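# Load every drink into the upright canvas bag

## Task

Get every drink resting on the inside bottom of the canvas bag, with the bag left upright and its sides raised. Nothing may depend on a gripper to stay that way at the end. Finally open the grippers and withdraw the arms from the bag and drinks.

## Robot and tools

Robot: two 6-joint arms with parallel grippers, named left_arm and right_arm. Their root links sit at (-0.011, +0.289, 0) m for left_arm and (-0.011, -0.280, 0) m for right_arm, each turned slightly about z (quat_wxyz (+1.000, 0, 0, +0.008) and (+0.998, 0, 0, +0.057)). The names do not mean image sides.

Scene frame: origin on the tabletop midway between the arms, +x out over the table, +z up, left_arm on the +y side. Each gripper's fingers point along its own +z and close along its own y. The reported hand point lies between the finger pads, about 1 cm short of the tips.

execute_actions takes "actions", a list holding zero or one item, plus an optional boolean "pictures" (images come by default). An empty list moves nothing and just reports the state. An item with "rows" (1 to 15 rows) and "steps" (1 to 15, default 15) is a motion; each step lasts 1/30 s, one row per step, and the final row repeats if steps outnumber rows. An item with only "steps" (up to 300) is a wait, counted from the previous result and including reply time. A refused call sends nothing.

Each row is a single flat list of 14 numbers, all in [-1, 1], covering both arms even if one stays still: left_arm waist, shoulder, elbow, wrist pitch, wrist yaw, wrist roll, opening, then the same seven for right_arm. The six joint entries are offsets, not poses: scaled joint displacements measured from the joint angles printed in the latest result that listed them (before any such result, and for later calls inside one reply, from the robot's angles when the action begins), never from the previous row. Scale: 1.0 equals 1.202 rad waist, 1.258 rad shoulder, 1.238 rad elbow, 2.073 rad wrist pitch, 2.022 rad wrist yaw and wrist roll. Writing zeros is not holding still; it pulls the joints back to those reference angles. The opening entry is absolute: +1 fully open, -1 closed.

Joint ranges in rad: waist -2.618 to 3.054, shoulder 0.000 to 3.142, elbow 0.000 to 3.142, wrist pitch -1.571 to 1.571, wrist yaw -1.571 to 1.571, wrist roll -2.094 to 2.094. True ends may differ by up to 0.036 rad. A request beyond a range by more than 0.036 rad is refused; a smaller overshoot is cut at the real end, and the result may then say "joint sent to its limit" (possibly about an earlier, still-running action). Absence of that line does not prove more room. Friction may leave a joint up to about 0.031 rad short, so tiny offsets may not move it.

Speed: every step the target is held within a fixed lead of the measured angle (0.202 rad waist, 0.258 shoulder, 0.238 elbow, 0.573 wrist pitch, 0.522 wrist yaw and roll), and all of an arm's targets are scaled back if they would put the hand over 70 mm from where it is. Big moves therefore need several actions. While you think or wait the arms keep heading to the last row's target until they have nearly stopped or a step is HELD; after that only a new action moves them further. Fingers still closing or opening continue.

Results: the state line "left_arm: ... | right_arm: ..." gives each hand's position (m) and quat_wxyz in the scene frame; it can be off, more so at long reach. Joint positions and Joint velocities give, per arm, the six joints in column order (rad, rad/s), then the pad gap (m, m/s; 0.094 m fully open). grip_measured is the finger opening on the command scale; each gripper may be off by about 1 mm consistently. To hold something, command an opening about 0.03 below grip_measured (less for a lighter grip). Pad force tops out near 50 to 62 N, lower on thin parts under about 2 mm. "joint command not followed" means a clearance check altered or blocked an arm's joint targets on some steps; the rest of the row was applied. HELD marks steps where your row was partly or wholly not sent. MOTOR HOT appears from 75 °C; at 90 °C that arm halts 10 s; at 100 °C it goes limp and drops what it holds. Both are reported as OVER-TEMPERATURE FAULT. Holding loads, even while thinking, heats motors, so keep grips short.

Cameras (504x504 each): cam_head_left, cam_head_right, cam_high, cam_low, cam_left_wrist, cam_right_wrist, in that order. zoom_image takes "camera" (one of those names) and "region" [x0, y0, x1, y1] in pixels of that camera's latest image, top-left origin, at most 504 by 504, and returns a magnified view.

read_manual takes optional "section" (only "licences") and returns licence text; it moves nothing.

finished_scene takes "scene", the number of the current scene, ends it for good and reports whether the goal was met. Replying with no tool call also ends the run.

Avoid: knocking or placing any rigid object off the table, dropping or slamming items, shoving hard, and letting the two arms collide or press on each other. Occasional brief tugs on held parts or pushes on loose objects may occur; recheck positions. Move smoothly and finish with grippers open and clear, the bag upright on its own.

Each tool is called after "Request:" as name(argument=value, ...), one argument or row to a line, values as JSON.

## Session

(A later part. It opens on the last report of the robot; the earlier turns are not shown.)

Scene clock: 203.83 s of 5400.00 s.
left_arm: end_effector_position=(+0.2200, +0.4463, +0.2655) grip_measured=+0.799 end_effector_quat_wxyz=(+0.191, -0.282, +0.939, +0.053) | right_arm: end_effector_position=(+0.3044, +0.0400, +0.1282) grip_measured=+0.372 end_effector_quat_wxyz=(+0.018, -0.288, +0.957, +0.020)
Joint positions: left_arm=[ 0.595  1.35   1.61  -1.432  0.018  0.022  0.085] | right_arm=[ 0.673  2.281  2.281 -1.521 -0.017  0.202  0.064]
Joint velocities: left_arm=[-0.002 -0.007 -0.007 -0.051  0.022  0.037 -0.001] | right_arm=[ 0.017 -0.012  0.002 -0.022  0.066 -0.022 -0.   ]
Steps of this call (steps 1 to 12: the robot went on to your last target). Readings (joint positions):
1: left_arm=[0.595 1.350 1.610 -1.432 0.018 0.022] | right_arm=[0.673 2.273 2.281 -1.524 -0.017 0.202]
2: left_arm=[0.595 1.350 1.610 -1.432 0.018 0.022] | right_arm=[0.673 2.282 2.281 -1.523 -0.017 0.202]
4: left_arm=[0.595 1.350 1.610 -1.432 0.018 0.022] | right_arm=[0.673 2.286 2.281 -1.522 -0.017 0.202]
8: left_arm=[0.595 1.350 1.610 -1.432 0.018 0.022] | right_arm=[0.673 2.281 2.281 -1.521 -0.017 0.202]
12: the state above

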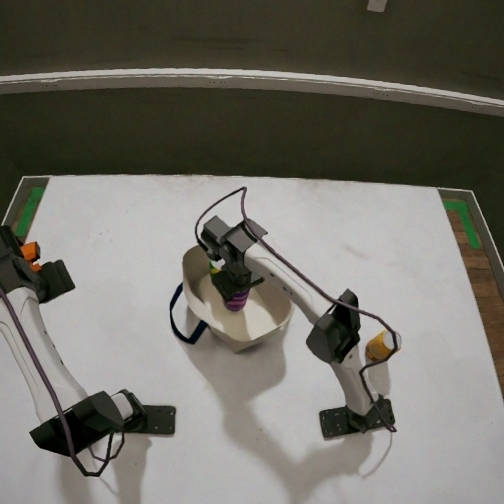

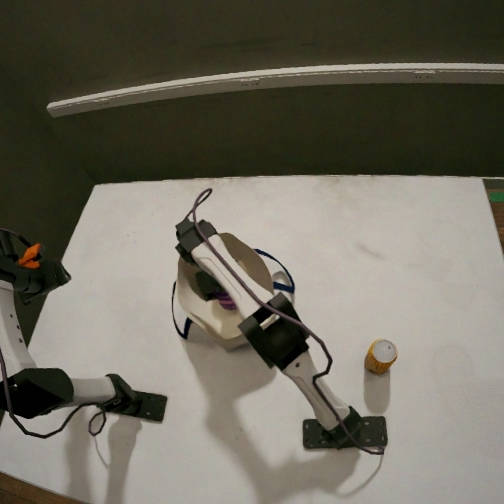

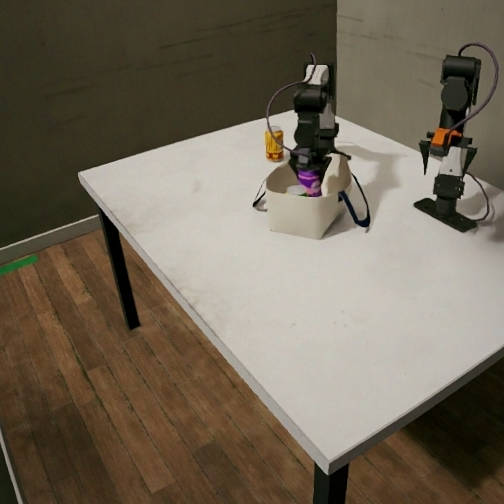

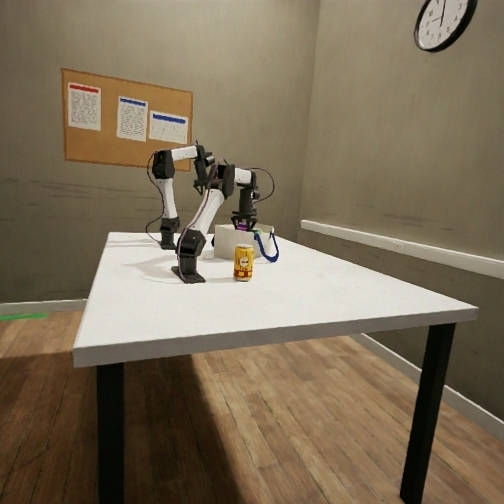

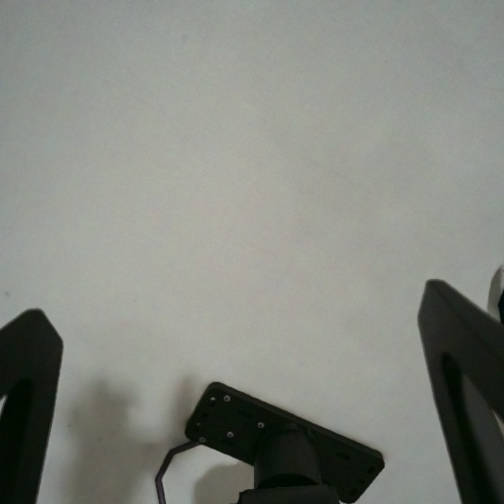

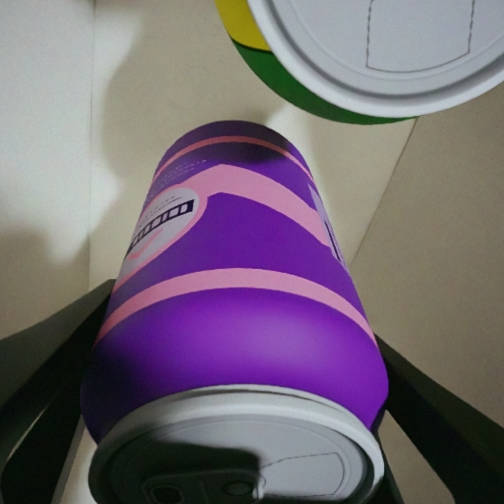

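Request:
execute_actions(
  actions=[
    {"rows":[[0,0,0,0,0,0,0.8,0,-0.015,0.01,0.005,0,0,0.33],[0,0,0,0,0,0,0.8,0,-0.01,0.01,0.01,0,0,0.33],[0,0,0,0,0,0,0.8,0,-0.005,0.01,0.015,0,0,0.33],[0,0,0,0,0,0,0.8,0,0,0.01,0.02,0,0,0.33],[0,0,0,0,0,0,0.8,0,0.006,0.01,0.022,0,0,0.33],[0,0,0,0,0,0,0.8,0,0.012,0.01,0.022,0,0,0.33],[0,0,0,0,0,0,0.8,0,0.018,0.01,0.022,0,0,0.33],[0,0,0,0,0,0,0.8,0,0.024,0.01,0.022,0,0,0.33],[0,0,0,0,0,0,0.8,0,0.03,0.01,0.022,0,0,0.33],[0,0,0,0,0,0,0.8,0,0.035,0.01,0.022,0,0,0.33],[0,0,0,0,0,0,0.8,0,0.04,0.01,0.022,0,0,0.33],[0,0,0,0,0,0,0.8,0,0.044,0.01,0.022,0,0,0.33],[0,0,0,0,0,0,0.8,0,0.048,0.01,0.022,0,0,0.33],[0,0,0,0,0,0,0.8,0,0.052,0.01,0.022,0,0,0.33],[0,0,0,0,0,0,0.8,0,0.056,0.01,0.022,0,0,0.33]],"steps":15},
  ],
  pictures=false,
)

Request:
execute_actions(
  actions=[
    {"steps":12},
  ],
)

Scene clock: 213.20 s of 5400.00 s.
left_arm: end_effector_position=(+0.2200, +0.4463, +0.2655) grip_measured=+0.799 end_effector_quat_wxyz=(+0.191, -0.282, +0.939, +0.053) | right_arm: end_effector_position=(+0.3106, +0.0462, +0.1028) grip_measured=+0.372 end_effector_quat_wxyz=(+0.007, -0.288, +0.957, +0.014)
Joint positions: left_arm=[ 0.595  1.35   1.61  -1.432  0.018  0.022  0.085] | right_arm=[ 0.673  2.34   2.281 -1.486 -0.017  0.202  0.064]
Joint velocities: left_arm=[-0.007 -0.012 -0.007 -0.022 -0.022 -0.037  0.001] | right_arm=[-0.017  0.217  0.002  0.037 -0.007 -0.066  0.   ]
Steps of this call (steps 1 to 30: the robot went on to your last target; steps 31 to 90: nothing new was sent; then 5.87 s passed at rest; steps 91 to 105: all 15 steps of this action). Readings (joint positions):
91: left_arm=[0.595 1.350 1.610 -1.432 0.018 0.022] | right_arm=[0.673 2.281 2.281 -1.521 -0.017 0.202]
92: left_arm=[0.595 1.350 1.610 -1.432 0.018 0.022] | right_arm=[0.673 2.281 2.281 -1.520 -0.017 0.202]
94: left_arm=[0.595 1.350 1.610 -1.432 0.018 0.022] | right_arm=[0.673 2.281 2.281 -1.515 -0.017 0.202]
98: left_arm=[0.595 1.350 1.610 -1.432 0.018 0.022] | right_arm=[0.673 2.286 2.281 -1.497 -0.017 0.202]
105: the state above

Scene clock: 213.60 s of 5400.00 s.
left_arm: end_effector_position=(+0.2200, +0.4463, +0.2655) grip_measured=+0.799 end_effector_quat_wxyz=(+0.191, -0.282, +0.939, +0.053) | right_arm: end_effector_position=(+0.3112, +0.0469, +0.0967) grip_measured=+0.372 end_effector_quat_wxyz=(+0.003, -0.288, +0.957, +0.012)
Joint positions: left_arm=[ 0.595  1.35   1.61  -1.432  0.018  0.022  0.085] | right_arm=[ 0.673  2.354  2.281 -1.481 -0.018  0.202  0.064]
Joint velocities: left_arm=[-0.002  0.017 -0.017  0.037 -0.007 -0.037 -0.   ] | right_arm=[-0.002  0.002 -0.012 -0.007 -0.095 -0.007 -0.001]
Steps of this call (steps 1 to 12: the robot went on to your last target). Readings (joint positions):
1: left_arm=[0.595 1.350 1.610 -1.432 0.018 0.022] | right_arm=[0.673 2.347 2.281 -1.485 -0.017 0.202]
2: left_arm=[0.595 1.350 1.610 -1.432 0.018 0.022] | right_arm=[0.673 2.353 2.281 -1.484 -0.017 0.202]
4: left_arm=[0.595 1.350 1.610 -1.432 0.018 0.022] | right_arm=[0.673 2.354 2.281 -1.483 -0.017 0.202]
8: left_arm=[0.595 1.350 1.610 -1.432 0.018 0.022] | right_arm=[0.673 2.354 2.281 -1.482 -0.018 0.202]
12: the state above

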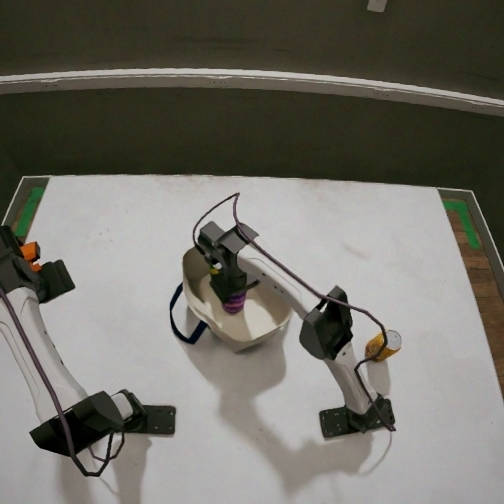

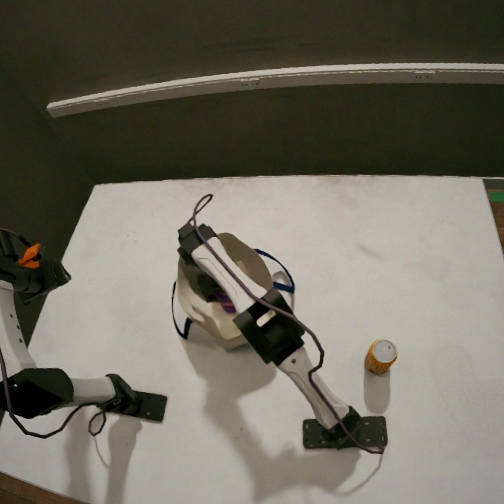

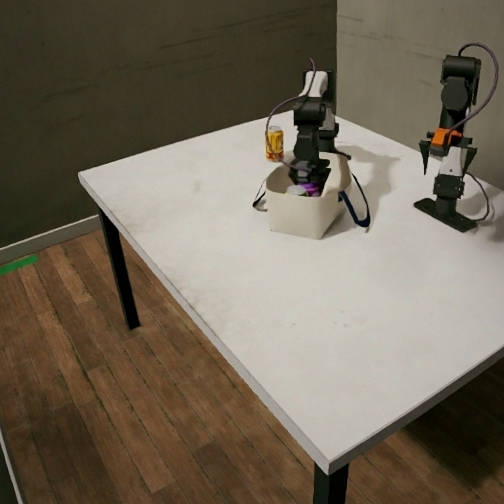

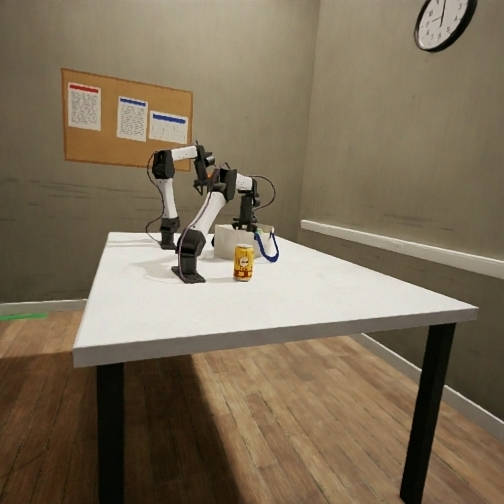

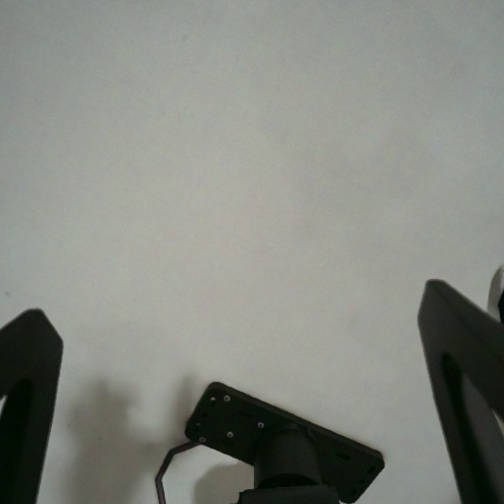

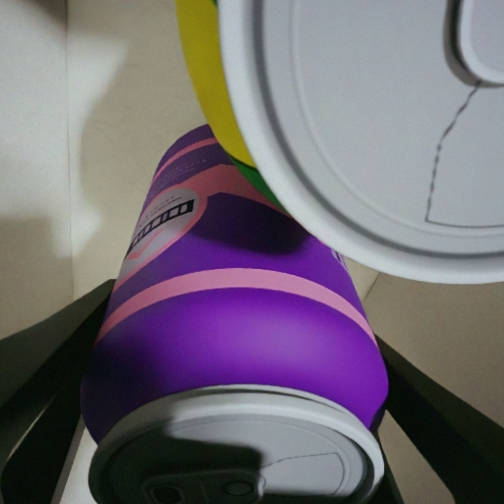

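Request:
execute_actions(
  actions=[
    {"rows":[[0,0,0,0,0,0,0.8,0,-0.02,0,0,0,0,0.5],[0,0,0,0,0,0,0.8,0,-0.02,0,0,0,0,0.65],[0,0,0,0,0,0,0.8,0,-0.02,0,0,0,0,0.8],[0,0,0,0,0,0,0.8,0,-0.02,0,0,0,0,0.8],[0,0,0,0,0,0,0.8,0,-0.02,0,0,0,0,0.8],[0,0,0,0,0,0,0.8,0,-0.04,0,0,0,0,0.8],[0,0,0,0,0,0,0.8,0,-0.06,0,0,0,0,0.8],[0,0,0,0,0,0,0.8,0,-0.09,0,0,0,0,0.8],[0,0,0,0,0,0,0.8,0,-0.12,0,0,0,0,0.8],[0,0,0,0,0,0,0.8,0,-0.15,0,0,0,0,0.8],[0,0,0,0,0,0,0.8,0,-0.19,0,0,0,0,0.8],[0,0,0,0,0,0,0.8,0,-0.23,0,0,0,0,0.8],[0,0,0,0,0,0,0.8,0,-0.27,0,0,0,0,0.8],[0,0,0,0,0,0,0.8,0,-0.31,0,0,0,0,0.8],[0,0,0,0,0,0,0.8,0,-0.34,0,0,0,0,0.8]],"steps":15},
  ],
  pictures=false,
)

Request:
execute_actions(
  actions=[
    {"rows":[[0,0,0,0,0,0,0.8,-0.03,-0.1,0,0,0,0,1],[0,0,0,0,0,0,0.8,-0.08,-0.14,0,0,0,0,1],[0,0,0,0,0,0,0.8,-0.14,-0.18,-0.03,0,0,0,1],[0,0,0,0,0,0,0.8,-0.21,-0.22,-0.07,0,0,-0.02,1],[0,0,0,0,0,0,0.8,-0.28,-0.27,-0.12,0,0,-0.04,1],[0,0,0,0,0,0,0.8,-0.36,-0.32,-0.17,0,0,-0.06,1],[0,0,0,0,0,0,0.8,-0.44,-0.37,-0.22,0,0,-0.08,1],[0,0,0,0,0,0,0.8,-0.52,-0.42,-0.28,0,0,-0.1,1],[0,0,0,0,0,0,0.8,-0.6,-0.47,-0.34,0,0,-0.1,1],[0,0,0,0,0,0,0.8,-0.68,-0.52,-0.4,0,0,-0.1,1],[0,0,0,0,0,0,0.8,-0.76,-0.56,-0.46,0,0,-0.1,1],[0,0,0,0,0,0,0.8,-0.83,-0.6,-0.52,0,0,-0.1,1],[0,0,0,0,0,0,0.8,-0.9,-0.63,-0.6,0,0,-0.1,1],[0,0,0,0,0,0,0.8,-0.95,-0.65,-0.68,0,0,-0.1,1],[0,0,0,0,0,0,0.8,-1,-0.66,-0.78,0,0,-0.1,1]],"steps":15},
  ],
  pictures=false,
)

Request:
execute_actions(
  actions=[
    {"steps":20},
  ],
  pictures=false,
)

Scene clock: 233.27 s of 5400.00 s.
left_arm: end_effector_position=(+0.2200, +0.4463, +0.2655) grip_measured=+0.799 end_effector_quat_wxyz=(+0.191, -0.282, +0.939, +0.053) | right_arm: end_effector_position=(+0.3027, +0.0387, +0.2233) grip_measured=+0.798 end_effector_quat_wxyz=(+0.133, -0.286, +0.945, +0.082)
Joint positions: left_arm=[ 0.595  1.35   1.61  -1.432  0.018  0.022  0.085] | right_arm=[ 0.673  2.065  2.281 -1.474 -0.019  0.202  0.084]
Joint velocities: left_arm=[ 0.007 -0.002  0.017 -0.037 -0.081  0.022 -0.001] | right_arm=[-0.012 -1.453 -0.002 -0.007 -0.037  0.11  -0.   ]
Steps of this call (steps 1 to 30: the robot went on to your last target; steps 31 to 90: nothing new was sent; then 16.17 s passed at rest; steps 91 to 105: all 15 steps of this action). Readings (joint positions):
91: left_arm=[0.595 1.350 1.610 -1.432 0.018 0.022] | right_arm=[0.673 2.354 2.281 -1.481 -0.018 0.202]
92: left_arm=[0.595 1.350 1.610 -1.432 0.018 0.022] | right_arm=[0.673 2.353 2.281 -1.481 -0.018 0.202]
94: left_arm=[0.595 1.350 1.610 -1.432 0.018 0.022] | right_arm=[0.673 2.350 2.281 -1.481 -0.019 0.202]
98: left_arm=[0.595 1.350 1.610 -1.432 0.018 0.022] | right_arm=[0.673 2.325 2.281 -1.481 -0.019 0.202]
105: the state above

Scene clock: 233.77 s of 5400.00 s.
left_arm: end_effector_position=(+0.2200, +0.4463, +0.2655) grip_measured=+0.799 end_effector_quat_wxyz=(+0.191, -0.282, +0.939, +0.053) | right_arm: end_effector_position=(+0.2614, -0.2658, +0.2919) grip_measured=+1.000 end_effector_quat_wxyz=(+0.240, -0.002, +0.970, +0.019)
Joint positions: left_arm=[ 0.595  1.35   1.61  -1.432  0.018  0.022  0.085] | right_arm=[-0.07   1.297  1.652 -1.439 -0.017  0.043  0.094]
Joint velocities: left_arm=[ 0.002 -0.027  0.002  0.007 -0.007 -0.022 -0.001] | right_arm=[-1.98  -1.37  -2.01  -0.022 -0.022 -0.198  0.   ]
Steps of this call (steps 1 to 15: all 15 steps of this action). Readings (joint positions):
1: left_arm=[0.595 1.350 1.610 -1.432 0.018 0.022] | right_arm=[0.672 2.016 2.281 -1.472 -0.019 0.202]
2: left_arm=[0.595 1.350 1.610 -1.432 0.018 0.022] | right_arm=[0.663 1.967 2.281 -1.469 -0.022 0.202]
4: left_arm=[0.595 1.350 1.610 -1.432 0.018 0.022] | right_arm=[0.606 1.879 2.275 -1.463 -0.029 0.199]
8: left_arm=[0.595 1.350 1.610 -1.432 0.018 0.022] | right_arm=[0.378 1.677 2.112 -1.436 -0.026 0.135]
15: the state above

Scene clock: 234.43 s of 5400.00 s.
left_arm: end_effector_position=(+0.2200, +0.4463, +0.2655) grip_measured=+0.799 end_effector_quat_wxyz=(+0.191, -0.282, +0.939, +0.053) | right_arm: end_effector_position=(+0.1906, -0.3654, +0.2015) grip_measured=+1.000 end_effector_quat_wxyz=(+0.091, +0.205, +0.974, -0.012)
Joint positions: left_arm=[ 0.595  1.35   1.61  -1.432  0.018  0.022  0.085] | right_arm=[-0.522  1.24   1.323 -1.469 -0.012  0.007  0.094]
Joint velocities: left_arm=[-0.002 -0.017 -0.007 -0.022  0.037  0.066 -0.001] | right_arm=[ 0.012  0.002 -0.002  0.022  0.022 -0.022  0.   ]
Steps of this call (steps 1 to 20: the robot went on to your last target). Readings (joint positions):
1: left_arm=[0.595 1.350 1.610 -1.432 0.018 0.022] | right_arm=[-0.139 1.259 1.586 -1.444 -0.016 0.036]
2: left_arm=[0.595 1.350 1.610 -1.432 0.018 0.022] | right_arm=[-0.205 1.235 1.522 -1.449 -0.015 0.032]
4: left_arm=[0.595 1.350 1.610 -1.432 0.018 0.022] | right_arm=[-0.338 1.224 1.406 -1.457 -0.017 0.023]
8: left_arm=[0.595 1.350 1.610 -1.432 0.018 0.022] | right_arm=[-0.518 1.240 1.323 -1.469 -0.011 0.015]
20: the state above

Request:
execute_actions(
  actions=[
    {"rows":[[0,0,0,0,0,0,0.8,0,0.01,-0.03,0,0,0,1],[0,0,0,0,0,0,0.8,0,0.02,-0.06,0,0,0,1],[0,0,0,0,0,0,0.8,0,0.03,-0.09,0.01,0,0,1],[0,0,0,0,0,0,0.8,0,0.03,-0.12,0.015,0,0,1],[0,0,0,0,0,0,0.8,0,0.03,-0.145,0.015,0,0,1]],"steps":15},
  ],
)

Scene clock: 240.00 s of 5400.00 s.
left_arm: end_effector_position=(+0.2200, +0.4463, +0.2655) grip_measured=+0.799 end_effector_quat_wxyz=(+0.191, -0.282, +0.939, +0.053) | right_arm: end_effector_position=(+0.1688, -0.3559, +0.1519) grip_measured=+1.000 end_effector_quat_wxyz=(+0.007, +0.206, +0.978, +0.005)
Joint positions: left_arm=[ 0.595  1.35   1.61  -1.432  0.018  0.022  0.085] | right_arm=[-0.522  1.269  1.157 -1.446 -0.012  0.007  0.094]
Joint velocities: left_arm=[-0.007 -0.007 -0.022  0.037 -0.066 -0.007  0.001] | right_arm=[ 0.007 -0.002 -0.012  0.007 -0.037 -0.037  0.   ]
Steps of this call (steps 1 to 15: the robot went on to your last target; steps 16 to 90: nothing new was sent; then 2.07 s passed at rest; steps 91 to 105: all 15 steps of this action). Readings (joint positions):
91: left_arm=[0.595 1.350 1.610 -1.432 0.018 0.022] | right_arm=[-0.522 1.240 1.321 -1.469 -0.012 0.007]
92: left_arm=[0.595 1.350 1.610 -1.432 0.018 0.022] | right_arm=[-0.522 1.240 1.313 -1.466 -0.012 0.007]
94: left_arm=[0.595 1.350 1.610 -1.432 0.018 0.022] | right_arm=[-0.522 1.241 1.265 -1.454 -0.012 0.007]
98: left_arm=[0.595 1.350 1.610 -1.432 0.018 0.022] | right_arm=[-0.522 1.264 1.163 -1.449 -0.012 0.007]
105: the state above

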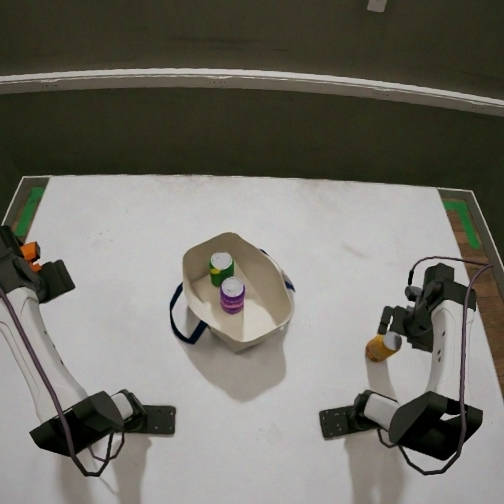

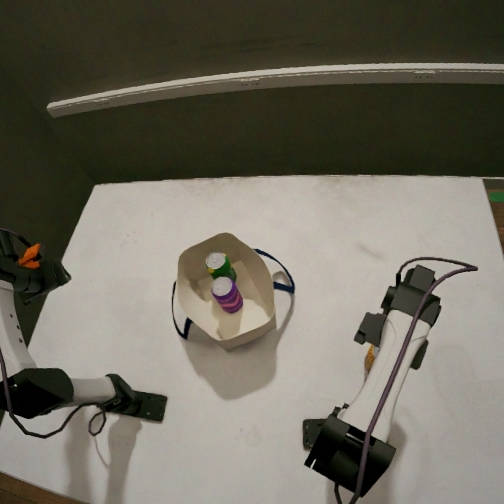

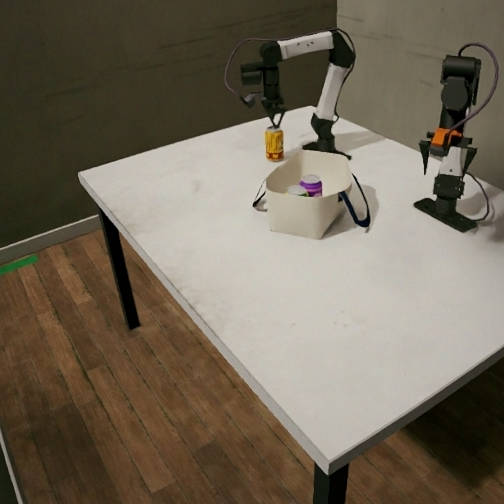

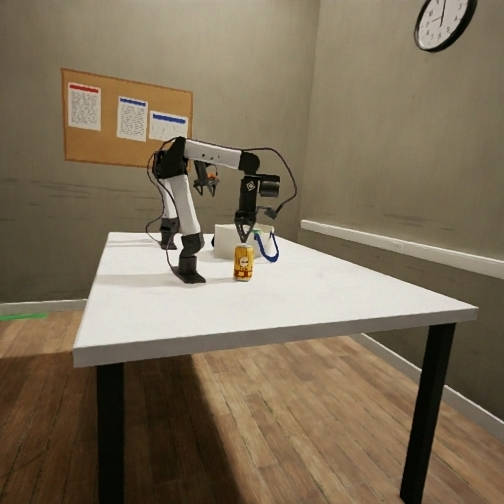

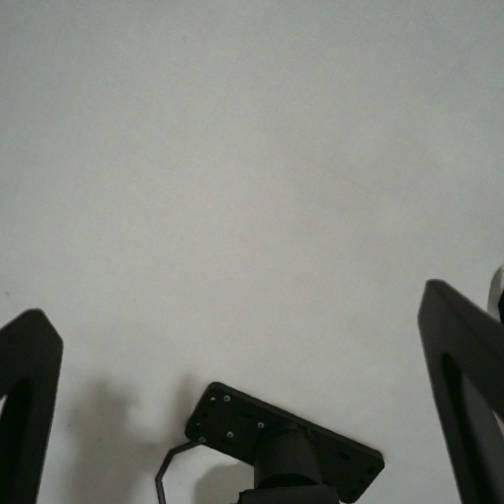

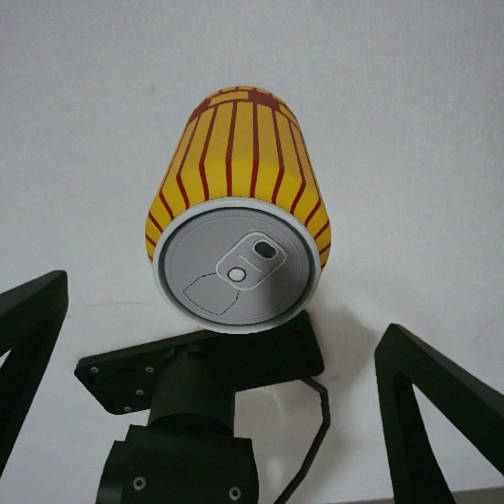

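Request:
execute_actions(
  actions=[
    {"rows":[[0,0,0,0,0,0,0.8,-0.02,0,0,0.015,0,0,1],[0,0,0,0,0,0,0.8,-0.02,0,-0.02,0.03,0,0,1],[0,0,0,0,0,0,0.8,-0.02,0,-0.04,0.045,0,0,1],[0,0,0,0,0,0,0.8,-0.02,0,-0.06,0.06,0,0,1],[0,0,0,0,0,0,0.8,-0.02,0,-0.08,0.07,0,0,1],[0,0,0,0,0,0,0.8,-0.02,0.01,-0.1,0.08,0,0,1],[0,0,0,0,0,0,0.8,-0.02,0.01,-0.12,0.095,0,0,1],[0,0,0,0,0,0,0.8,-0.02,0.01,-0.14,0.105,0,0,1],[0,0,0,0,0,0,0.8,-0.02,0.02,-0.16,0.115,0,0,1],[0,0,0,0,0,0,0.8,-0.02,0.02,-0.18,0.128,0,0,1],[0,0,0,0,0,0,0.8,-0.02,0.02,-0.203,0.128,0,0,1]],"steps":15},
  ],
  pictures=false,
)

Request:
execute_actions(
  actions=[
    {"steps":12},
  ],
  pictures=false,
)

Request:
execute_actions(
  actions=[
    {"rows":[[0,0,0,0,0,0,0.8,0,0,0,0,0,0,0.7],[0,0,0,0,0,0,0.8,0,0,0,0,0,0,0.6],[0,0,0,0,0,0,0.8,0,0,0,0,0,0,0.5],[0,0,0,0,0,0,0.8,0,0,0,0,0,0,0.45],[0,0,0,0,0,0,0.8,0,0,0,0,0,0,0.4],[0,0,0,0,0,0,0.8,0,0,0,0,0,0,0.36],[0,0,0,0,0,0,0.8,0,0,0,0,0,0,0.33]],"steps":12},
  ],
)

Scene clock: 252.80 s of 5400.00 s.
left_arm: end_effector_position=(+0.2200, +0.4463, +0.2655) grip_measured=+0.799 end_effector_quat_wxyz=(+0.191, -0.282, +0.939, +0.053) | right_arm: end_effector_position=(+0.1652, -0.3569, +0.0914) grip_measured=+1.000 end_effector_quat_wxyz=(-0.004, +0.212, +0.977, +0.007)
Joint positions: left_arm=[ 0.595  1.35   1.61  -1.432  0.018  0.022  0.085] | right_arm=[-0.535  1.278  0.922 -1.226 -0.012  0.007  0.094]
Joint velocities: left_arm=[ 0.017 -0.022 -0.012  0.022 -0.007 -0.037  0.   ] | right_arm=[-0.017  0.017 -0.046  0.183 -0.007  0.037  0.   ]
Steps of this call (steps 1 to 15: the robot went on to your last target; steps 16 to 90: nothing new was sent; then 9.30 s passed at rest; steps 91 to 105: all 15 steps of this action). Readings (joint positions):
91: left_arm=[0.595 1.350 1.610 -1.432 0.018 0.022] | right_arm=[-0.524 1.269 1.157 -1.444 -0.012 0.007]
92: left_arm=[0.595 1.350 1.610 -1.432 0.018 0.022] | right_arm=[-0.527 1.269 1.157 -1.438 -0.012 0.007]
94: left_arm=[0.595 1.350 1.610 -1.432 0.018 0.022] | right_arm=[-0.533 1.269 1.143 -1.405 -0.012 0.007]
98: left_arm=[0.595 1.350 1.610 -1.432 0.018 0.022] | right_arm=[-0.535 1.269 1.050 -1.321 -0.012 0.007]
105: the state above

Scene clock: 253.20 s of 5400.00 s.
left_arm: end_effector_position=(+0.2200, +0.4463, +0.2655) grip_measured=+0.799 end_effector_quat_wxyz=(+0.191, -0.282, +0.939, +0.053) | right_arm: end_effector_position=(+0.1729, -0.3603, +0.0913) grip_measured=+1.000 end_effector_quat_wxyz=(+0.013, +0.212, +0.977, +0.004)
Joint positions: left_arm=[ 0.595  1.35   1.61  -1.432  0.018  0.022  0.085] | right_arm=[-0.535  1.278  0.922 -1.191 -0.012  0.007  0.094]
Joint velocities: left_arm=[ 0.012 -0.002 -0.012  0.007  0.007 -0.007  0.001] | right_arm=[ 0.007  0.007 -0.002  0.022 -0.037  0.037  0.   ]
Steps of this call (steps 1 to 12: the robot went on to your last target). Readings (joint positions):
1: left_arm=[0.595 1.350 1.610 -1.432 0.018 0.022] | right_arm=[-0.535 1.278 0.922 -1.219 -0.012 0.007]
2: left_arm=[0.595 1.350 1.610 -1.432 0.018 0.022] | right_arm=[-0.535 1.278 0.922 -1.213 -0.012 0.007]
4: left_arm=[0.595 1.350 1.610 -1.432 0.018 0.022] | right_arm=[-0.535 1.278 0.922 -1.203 -0.012 0.007]
8: left_arm=[0.595 1.350 1.610 -1.432 0.018 0.022] | right_arm=[-0.535 1.278 0.922 -1.194 -0.012 0.007]
12: the state above

Scene clock: 253.60 s of 5400.00 s.
left_arm: end_effector_position=(+0.2200, +0.4463, +0.2655) grip_measured=+0.799 end_effector_quat_wxyz=(+0.191, -0.282, +0.939, +0.053) | right_arm: end_effector_position=(+0.1734, -0.3594, +0.0913) grip_measured=+0.369 end_effector_quat_wxyz=(+0.014, +0.212, +0.977, +0.007)
Joint positions: left_arm=[ 0.595  1.35   1.61  -1.432  0.018  0.022  0.085] | right_arm=[-0.535  1.278  0.922 -1.19  -0.019  0.007  0.064]
Joint velocities: left_arm=[-0.002 -0.017 -0.017 -0.066 -0.007 -0.007  0.001] | right_arm=[ 0.002  0.002  0.002  0.081 -0.007 -0.022  0.   ]
Steps of this call (steps 1 to 12: all 12 steps of this action). Readings (joint positions):
1: left_arm=[0.595 1.350 1.610 -1.432 0.018 0.022] | right_arm=[-0.535 1.278 0.922 -1.190 -0.012 0.007]
2: left_arm=[0.595 1.350 1.610 -1.432 0.018 0.022] | right_arm=[-0.535 1.278 0.922 -1.190 -0.012 0.007]
4: left_arm=[0.595 1.350 1.610 -1.432 0.018 0.022] | right_arm=[-0.535 1.278 0.922 -1.190 -0.013 0.007]
8: left_arm=[0.595 1.350 1.610 -1.432 0.018 0.022] | right_arm=[-0.535 1.278 0.922 -1.190 -0.019 0.007]
12: the state above

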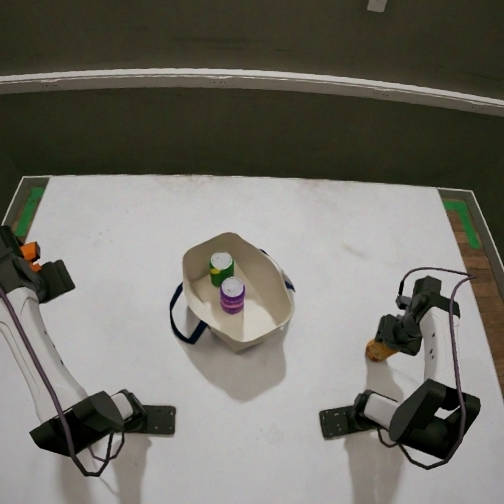

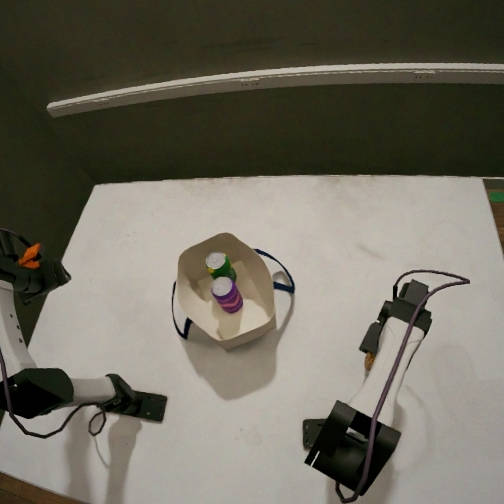

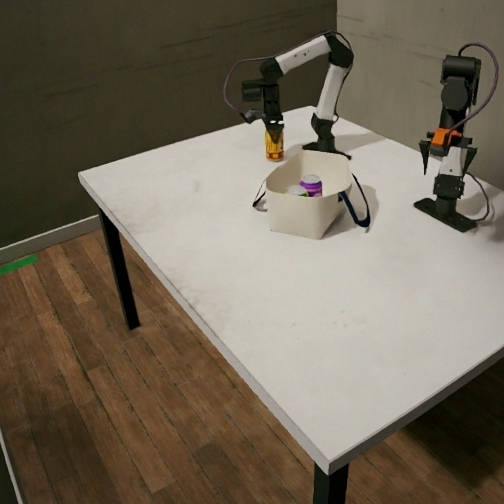

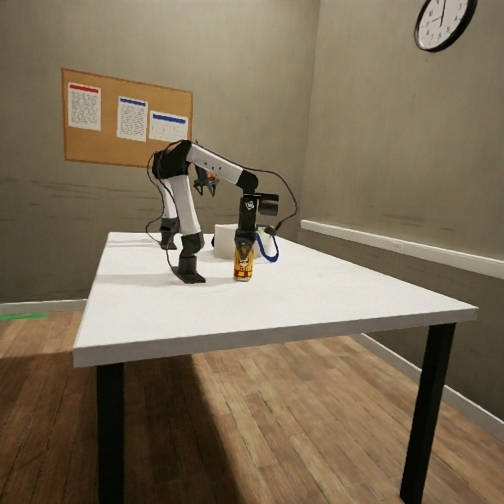

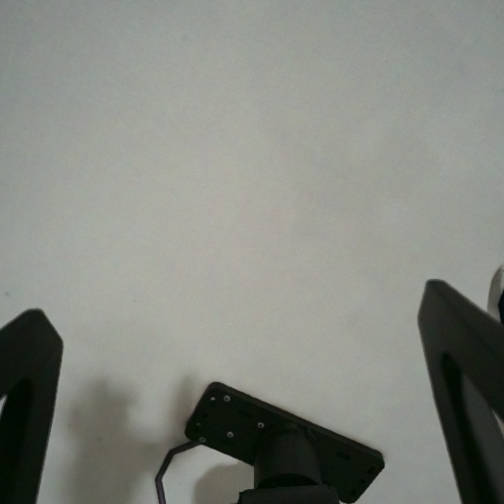

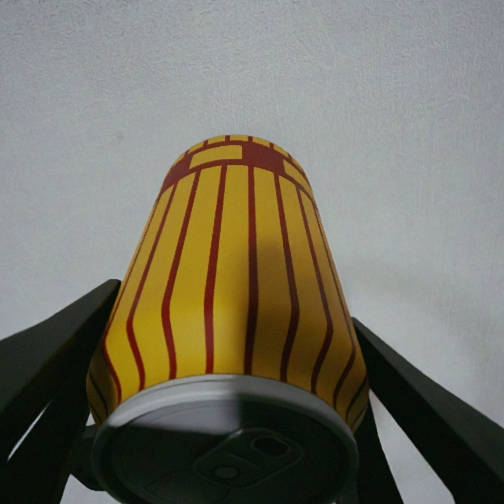

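Request:
execute_actions(
  actions=[
    {"rows":[[0,0,0,0,0,0,0.8,0,0,0.03,-0.02,0,0,0.33],[0,0,0,0,0,0,0.8,0,0,0.07,-0.04,0,0,0.33],[0,0,0,0,0,0,0.8,0,0,0.12,-0.07,0,0,0.33],[0,0,0,0,0,0,0.8,0,0.02,0.18,-0.1,0,0,0.33],[0,0,0,0,0,0,0.8,0.02,0.04,0.25,-0.13,0,0,0.33],[0,0,0,0,0,0,0.8,0.05,0.07,0.32,-0.16,0,0,0.33],[0,0,0,0,0,0,0.8,0.08,0.1,0.39,-0.175,0,0.02,0.33],[0,0,0,0,0,0,0.8,0.12,0.13,0.46,-0.175,0,0.04,0.33],[0,0,0,0,0,0,0.8,0.16,0.16,0.53,-0.175,0,0.06,0.33],[0,0,0,0,0,0,0.8,0.2,0.19,0.6,-0.175,0,0.08,0.33],[0,0,0,0,0,0,0.8,0.24,0.22,0.67,-0.175,0,0.11,0.33],[0,0,0,0,0,0,0.8,0.28,0.25,0.74,-0.175,0,0.11,0.33],[0,0,0,0,0,0,0.8,0.32,0.27,0.81,-0.175,0,0.11,0.33],[0,0,0,0,0,0,0.8,0.36,0.29,0.87,-0.175,0,0.11,0.33],[0,0,0,0,0,0,0.8,0.4,0.31,0.925,-0.175,0,0.11,0.33]],"steps":15},
  ],
  pictures=false,
)

Request:
execute_actions(
  actions=[
    {"steps":12},
  ],
  pictures=false,
)

Scene clock: 269.70 s of 5400.00 s.
left_arm: end_effector_position=(+0.2200, +0.4463, +0.2655) grip_measured=+0.799 end_effector_quat_wxyz=(+0.191, -0.282, +0.939, +0.053) | right_arm: end_effector_position=(+0.3158, -0.2938, +0.2529) grip_measured=+0.369 end_effector_quat_wxyz=(+0.136, +0.105, +0.985, +0.010)
Joint positions: left_arm=[ 0.595  1.35   1.61  -1.432  0.018  0.022  0.085] | right_arm=[-0.156  1.626  1.848 -1.519 -0.002  0.17   0.064]
Joint velocities: left_arm=[-0.002 -0.007 -0.002 -0.007 -0.051 -0.022 -0.   ] | right_arm=[ 1.394  1.038  2.259 -0.139  0.007  0.344 -0.   ]
Steps of this call (steps 1 to 15: the robot went on to your last target; steps 16 to 90: nothing new was sent; then 12.60 s passed at rest; steps 91 to 105: all 15 steps of this action). Readings (joint positions):
91: left_arm=[0.595 1.350 1.610 -1.432 0.018 0.022] | right_arm=[-0.535 1.278 0.924 -1.193 -0.019 0.007]
92: left_arm=[0.595 1.350 1.610 -1.432 0.018 0.022] | right_arm=[-0.535 1.278 0.933 -1.204 -0.019 0.007]
94: left_arm=[0.595 1.350 1.610 -1.432 0.018 0.022] | right_arm=[-0.535 1.285 0.997 -1.270 -0.019 0.007]
98: left_arm=[0.595 1.350 1.610 -1.432 0.018 0.022] | right_arm=[-0.479 1.364 1.290 -1.437 -0.007 0.023]
105: the state above

Scene clock: 270.10 s of 5400.00 s.
left_arm: end_effector_position=(+0.2200, +0.4463, +0.2655) grip_measured=+0.799 end_effector_quat_wxyz=(+0.191, -0.282, +0.939, +0.053) | right_arm: end_effector_position=(+0.3332, -0.2520, +0.2930) grip_measured=+0.369 end_effector_quat_wxyz=(+0.185, +0.070, +0.979, +0.039)
Joint positions: left_arm=[ 0.595  1.35   1.61  -1.432  0.018  0.022  0.085] | right_arm=[-0.043  1.675  2.048 -1.564 -0.025  0.219  0.064]
Joint velocities: left_arm=[ 0.002 -0.007 -0.007 -0.081  0.081  0.051 -0.001] | right_arm=[ 0.007  0.012 -0.002 -0.037 -0.007 -0.007  0.001]
Steps of this call (steps 1 to 12: the robot went on to your last target). Readings (joint positions):
1: left_arm=[0.595 1.350 1.610 -1.432 0.018 0.022] | right_arm=[-0.112 1.655 1.920 -1.519 -0.005 0.180]
2: left_arm=[0.595 1.350 1.610 -1.432 0.018 0.022] | right_arm=[-0.077 1.673 1.975 -1.512 -0.013 0.188]
4: left_arm=[0.595 1.350 1.610 -1.432 0.018 0.022] | right_arm=[-0.043 1.678 2.029 -1.499 -0.030 0.200]
8: left_arm=[0.595 1.350 1.610 -1.432 0.018 0.022] | right_arm=[-0.043 1.675 2.048 -1.533 -0.028 0.213]
12: the state above

Request:
execute_actions(
  actions=[
    {"rows":[[0,0,0,0,0,0,0.8,0.02,0,0.01,0,0,0,0.33],[0,0,0,0,0,0,0.8,0.05,0,0.01,0,0,0,0.33],[0,0,0,0,0,0,0.8,0.09,0,0.01,0,0,0,0.33],[0,0,0,0,0,0,0.8,0.14,0,0.01,0,0,0,0.33],[0,0,0,0,0,0,0.8,0.19,0,0.01,0,0,0,0.33],[0,0,0,0,0,0,0.8,0.25,0,0.01,0,0,0,0.33],[0,0,0,0,0,0,0.8,0.31,0,0.01,0,0,0,0.33],[0,0,0,0,0,0,0.8,0.37,0,0.01,0,0,0,0.33],[0,0,0,0,0,0,0.8,0.42,0,0.01,0,0,0,0.33],[0,0,0,0,0,0,0.8,0.47,0,0.01,0,0,0,0.33],[0,0,0,0,0,0,0.8,0.51,0,0.01,0,0,0,0.33],[0,0,0,0,0,0,0.8,0.545,0,0.01,0,0,0,0.33],[0,0,0,0,0,0,0.8,0.57,0.02,0.01,0,0,0,0.33],[0,0,0,0,0,0,0.8,0.585,0.04,0.01,0,0,0,0.33],[0,0,0,0,0,0,0.8,0.595,0.06,0.01,0,0,0,0.33]],"steps":15},
  ],
  pictures=false,
)

Request:
execute_actions(
  actions=[
    {"steps":12},
  ],
)

Scene clock: 280.43 s of 5400.00 s.
left_arm: end_effector_position=(+0.2200, +0.4463, +0.2655) grip_measured=+0.799 end_effector_quat_wxyz=(+0.191, -0.282, +0.939, +0.053) | right_arm: end_effector_position=(+0.2350, -0.0341, +0.2876) grip_measured=+0.369 end_effector_quat_wxyz=(+0.150, -0.268, +0.946, +0.102)
Joint positions: left_arm=[ 0.595  1.35   1.61  -1.432  0.018  0.022  0.085] | right_arm=[ 0.654  1.692  2.048 -1.564 -0.038  0.223  0.064]
Joint velocities: left_arm=[-0.017  0.002  0.007  0.022 -0.007 -0.022 -0.   ] | right_arm=[ 0.823  0.315 -0.012 -0.037 -0.183  0.037  0.   ]
Steps of this call (steps 1 to 30: the robot went on to your last target; steps 31 to 90: nothing new was sent; then 6.83 s passed at rest; steps 91 to 105: all 15 steps of this action). Readings (joint positions):
91: left_arm=[0.595 1.350 1.610 -1.432 0.018 0.022] | right_arm=[-0.042 1.675 2.048 -1.564 -0.023 0.223]
92: left_arm=[0.595 1.350 1.610 -1.432 0.018 0.022] | right_arm=[-0.036 1.675 2.048 -1.564 -0.020 0.223]
94: left_arm=[0.595 1.350 1.610 -1.432 0.018 0.022] | right_arm=[0.007 1.675 2.048 -1.564 -0.006 0.223]
98: left_arm=[0.595 1.350 1.610 -1.432 0.018 0.022] | right_arm=[0.236 1.675 2.048 -1.564 0.003 0.223]
105: the state above

Scene clock: 280.83 s of 5400.00 s.
left_arm: end_effector_position=(+0.2200, +0.4463, +0.2655) grip_measured=+0.799 end_effector_quat_wxyz=(+0.191, -0.282, +0.939, +0.053) | right_arm: end_effector_position=(+0.2370, -0.0200, +0.2637) grip_measured=+0.369 end_effector_quat_wxyz=(+0.120, -0.282, +0.948, +0.084)
Joint positions: left_arm=[ 0.595  1.35   1.61  -1.432  0.018  0.022  0.085] | right_arm=[ 0.682  1.763  2.048 -1.564 -0.03   0.223  0.064]
Joint velocities: left_arm=[-0.012 -0.017 -0.007 -0.007 -0.037 -0.022 -0.001] | right_arm=[ 0.002 -0.027 -0.002  0.007  0.007  0.007 -0.001]
Steps of this call (steps 1 to 12: the robot went on to your last target). Readings (joint positions):
1: left_arm=[0.595 1.350 1.610 -1.432 0.018 0.022] | right_arm=[0.675 1.704 2.048 -1.564 -0.044 0.223]
2: left_arm=[0.595 1.350 1.610 -1.432 0.018 0.022] | right_arm=[0.685 1.719 2.048 -1.564 -0.048 0.223]
4: left_arm=[0.595 1.350 1.610 -1.432 0.018 0.022] | right_arm=[0.685 1.746 2.048 -1.564 -0.045 0.223]
8: left_arm=[0.595 1.350 1.610 -1.432 0.018 0.022] | right_arm=[0.682 1.763 2.048 -1.564 -0.033 0.223]
12: the state above

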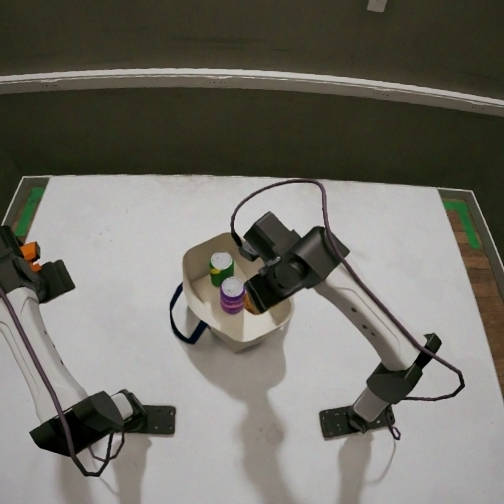

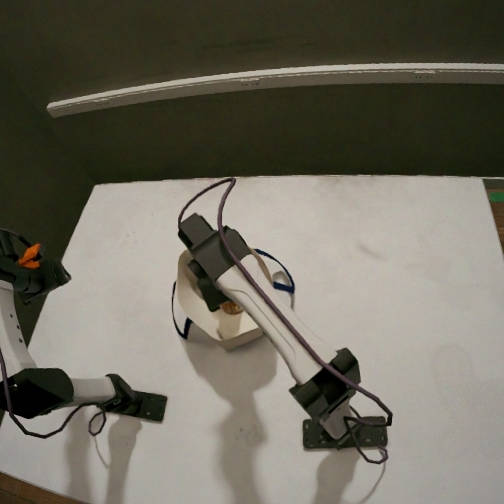

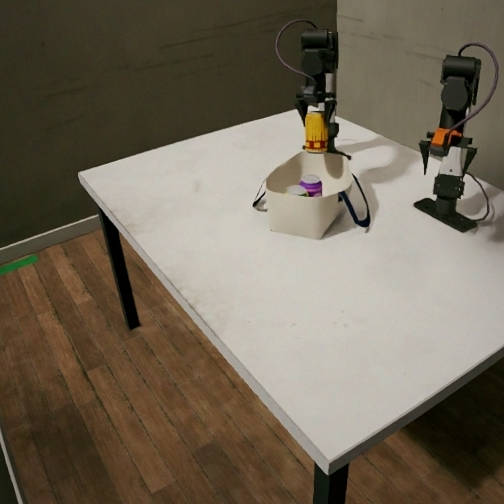

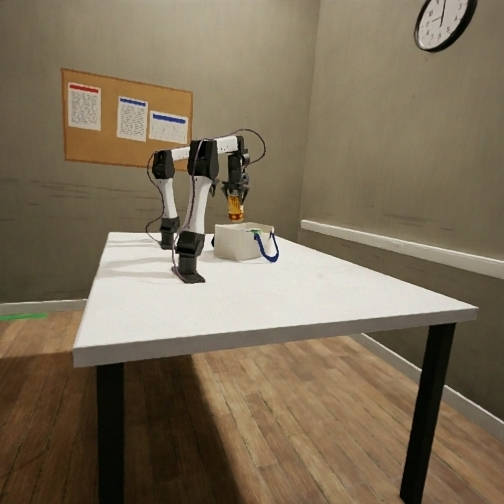

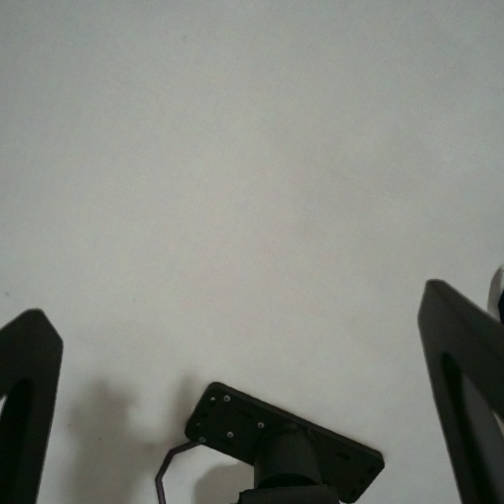

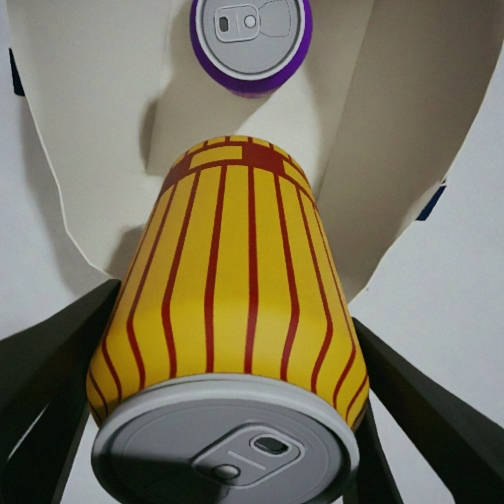

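Request:
execute_actions(
  actions=[
    {"rows":[[0,0,0,0,0,0,0.8,0,0,-0.01,0,0.015,0,0.33],[0,0,0,0,0,0,0.8,0,0.015,-0.02,0,0.015,0,0.33],[0,0,0,0,0,0,0.8,0,0.03,-0.03,0,0.015,0,0.33],[0,0,0,0,0,0,0.8,0,0.045,-0.04,0,0.015,0,0.33],[0,0,0,0,0,0,0.8,0,0.06,-0.04,0,0.015,0,0.33],[0,0,0,0,0,0,0.8,0,0.075,-0.04,0,0.015,0,0.33],[0,0,0,0,0,0,0.8,0,0.09,-0.04,0,0.015,0,0.33],[0,0,0,0,0,0,0.8,0,0.105,-0.04,0,0.015,0,0.33],[0,0,0,0,0,0,0.8,0,0.12,-0.04,0,0.015,0,0.33],[0,0,0,0,0,0,0.8,0,0.135,-0.04,0,0.015,0,0.33],[0,0,0,0,0,0,0.8,0,0.15,-0.04,0,0.015,0,0.33],[0,0,0,0,0,0,0.8,0,0.16,-0.04,0,0.015,0,0.33],[0,0,0,0,0,0,0.8,0,0.17,-0.04,0,0.015,0,0.33]],"steps":15},
  ],
  pictures=false,
)

Request:
execute_actions(
  actions=[
    {"steps":10},
  ],
)

Scene clock: 288.87 s of 5400.00 s.
left_arm: end_effector_position=(+0.2200, +0.4463, +0.2655) grip_measured=+0.799 end_effector_quat_wxyz=(+0.191, -0.282, +0.939, +0.053) | right_arm: end_effector_position=(+0.2517, -0.0108, +0.1733) grip_measured=+0.369 end_effector_quat_wxyz=(+0.009, -0.283, +0.959, +0.009)
Joint positions: left_arm=[ 0.595  1.35   1.61  -1.432  0.018  0.022  0.085] | right_arm=[ 0.682  1.985  2.001 -1.563 -0.007  0.223  0.064]
Joint velocities: left_arm=[ 0.007 -0.027  0.012 -0.081 -0.037  0.022 -0.   ] | right_arm=[ 0.007  0.305 -0.085 -0.022  0.037 -0.051 -0.001]
Steps of this call (steps 1 to 30: the robot went on to your last target; steps 31 to 90: nothing new was sent; then 4.53 s passed at rest; steps 91 to 105: all 15 steps of this action). Readings (joint positions):
91: left_arm=[0.595 1.350 1.610 -1.432 0.018 0.022] | right_arm=[0.682 1.763 2.048 -1.564 -0.027 0.223]
92: left_arm=[0.595 1.350 1.610 -1.432 0.018 0.022] | right_arm=[0.682 1.764 2.046 -1.564 -0.023 0.223]
94: left_arm=[0.595 1.350 1.610 -1.432 0.018 0.022] | right_arm=[0.682 1.770 2.035 -1.564 -0.016 0.223]
98: left_arm=[0.595 1.350 1.610 -1.432 0.018 0.022] | right_arm=[0.682 1.837 2.019 -1.564 -0.009 0.223]
105: the state above

Scene clock: 289.20 s of 5400.00 s.
left_arm: end_effector_position=(+0.2200, +0.4463, +0.2655) grip_measured=+0.799 end_effector_quat_wxyz=(+0.191, -0.282, +0.939, +0.053) | right_arm: end_effector_position=(+0.2519, -0.0108, +0.1685) grip_measured=+0.369 end_effector_quat_wxyz=(+0.003, -0.283, +0.959, +0.005)
Joint positions: left_arm=[ 0.595  1.35   1.61  -1.432  0.018  0.022  0.085] | right_arm=[ 0.682  1.996  1.998 -1.562 -0.006  0.223  0.064]
Joint velocities: left_arm=[ 0.012 -0.017  0.007 -0.007  0.051  0.007  0.   ] | right_arm=[-0.007  0.007 -0.002 -0.066 -0.007  0.022  0.001]
Steps of this call (steps 1 to 10: the robot went on to your last target). Readings (joint positions):
1: left_arm=[0.595 1.350 1.610 -1.432 0.018 0.022] | right_arm=[0.682 1.993 1.999 -1.562 -0.006 0.223]
2: left_arm=[0.595 1.350 1.610 -1.432 0.018 0.022] | right_arm=[0.682 1.996 1.998 -1.562 -0.006 0.223]
4: left_arm=[0.595 1.350 1.610 -1.432 0.018 0.022] | right_arm=[0.682 1.996 1.998 -1.562 -0.006 0.223]
8: left_arm=[0.595 1.350 1.610 -1.432 0.018 0.022] | right_arm=[0.682 1.996 1.998 -1.562 -0.006 0.223]
10: the state above

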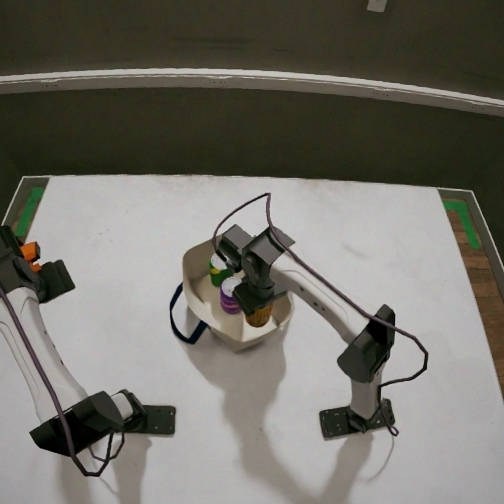

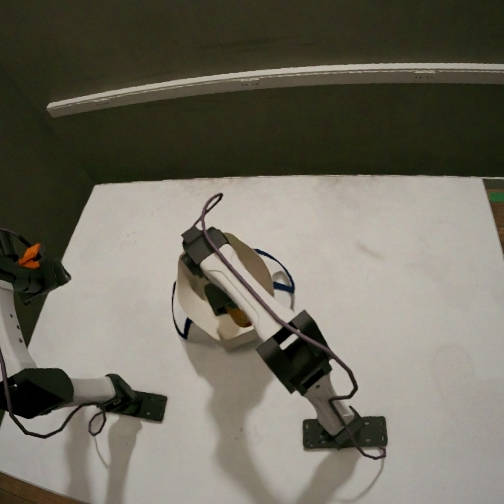

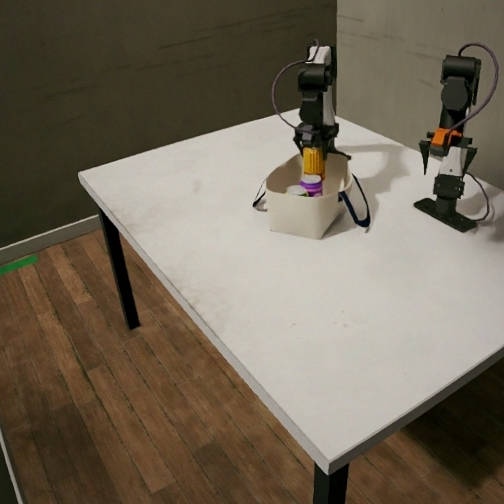

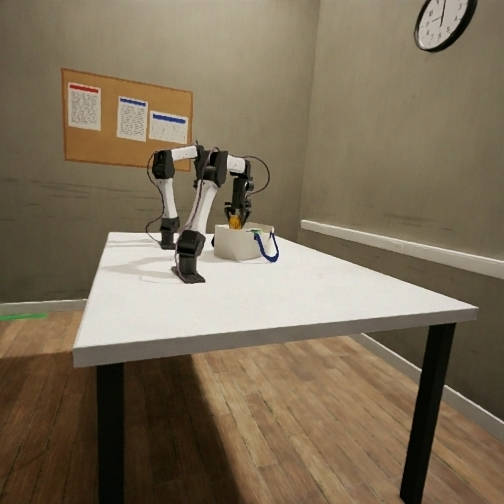

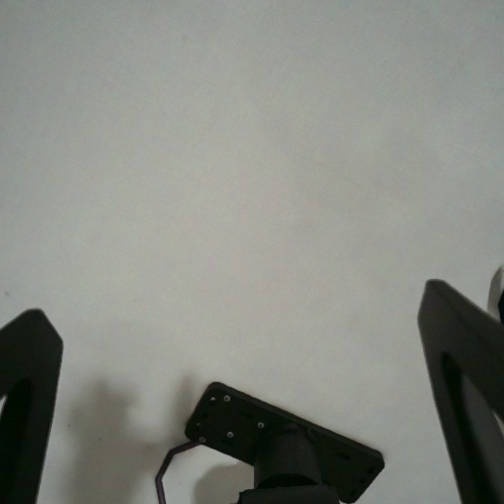

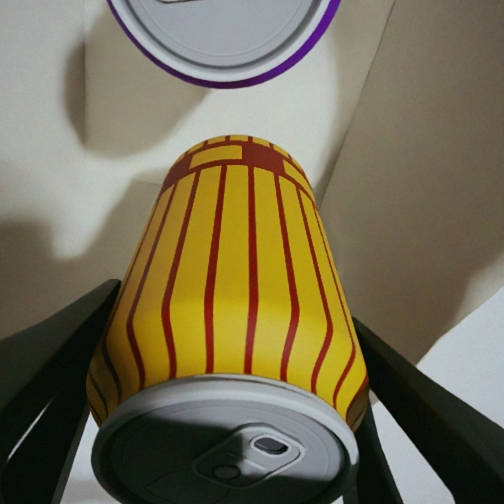

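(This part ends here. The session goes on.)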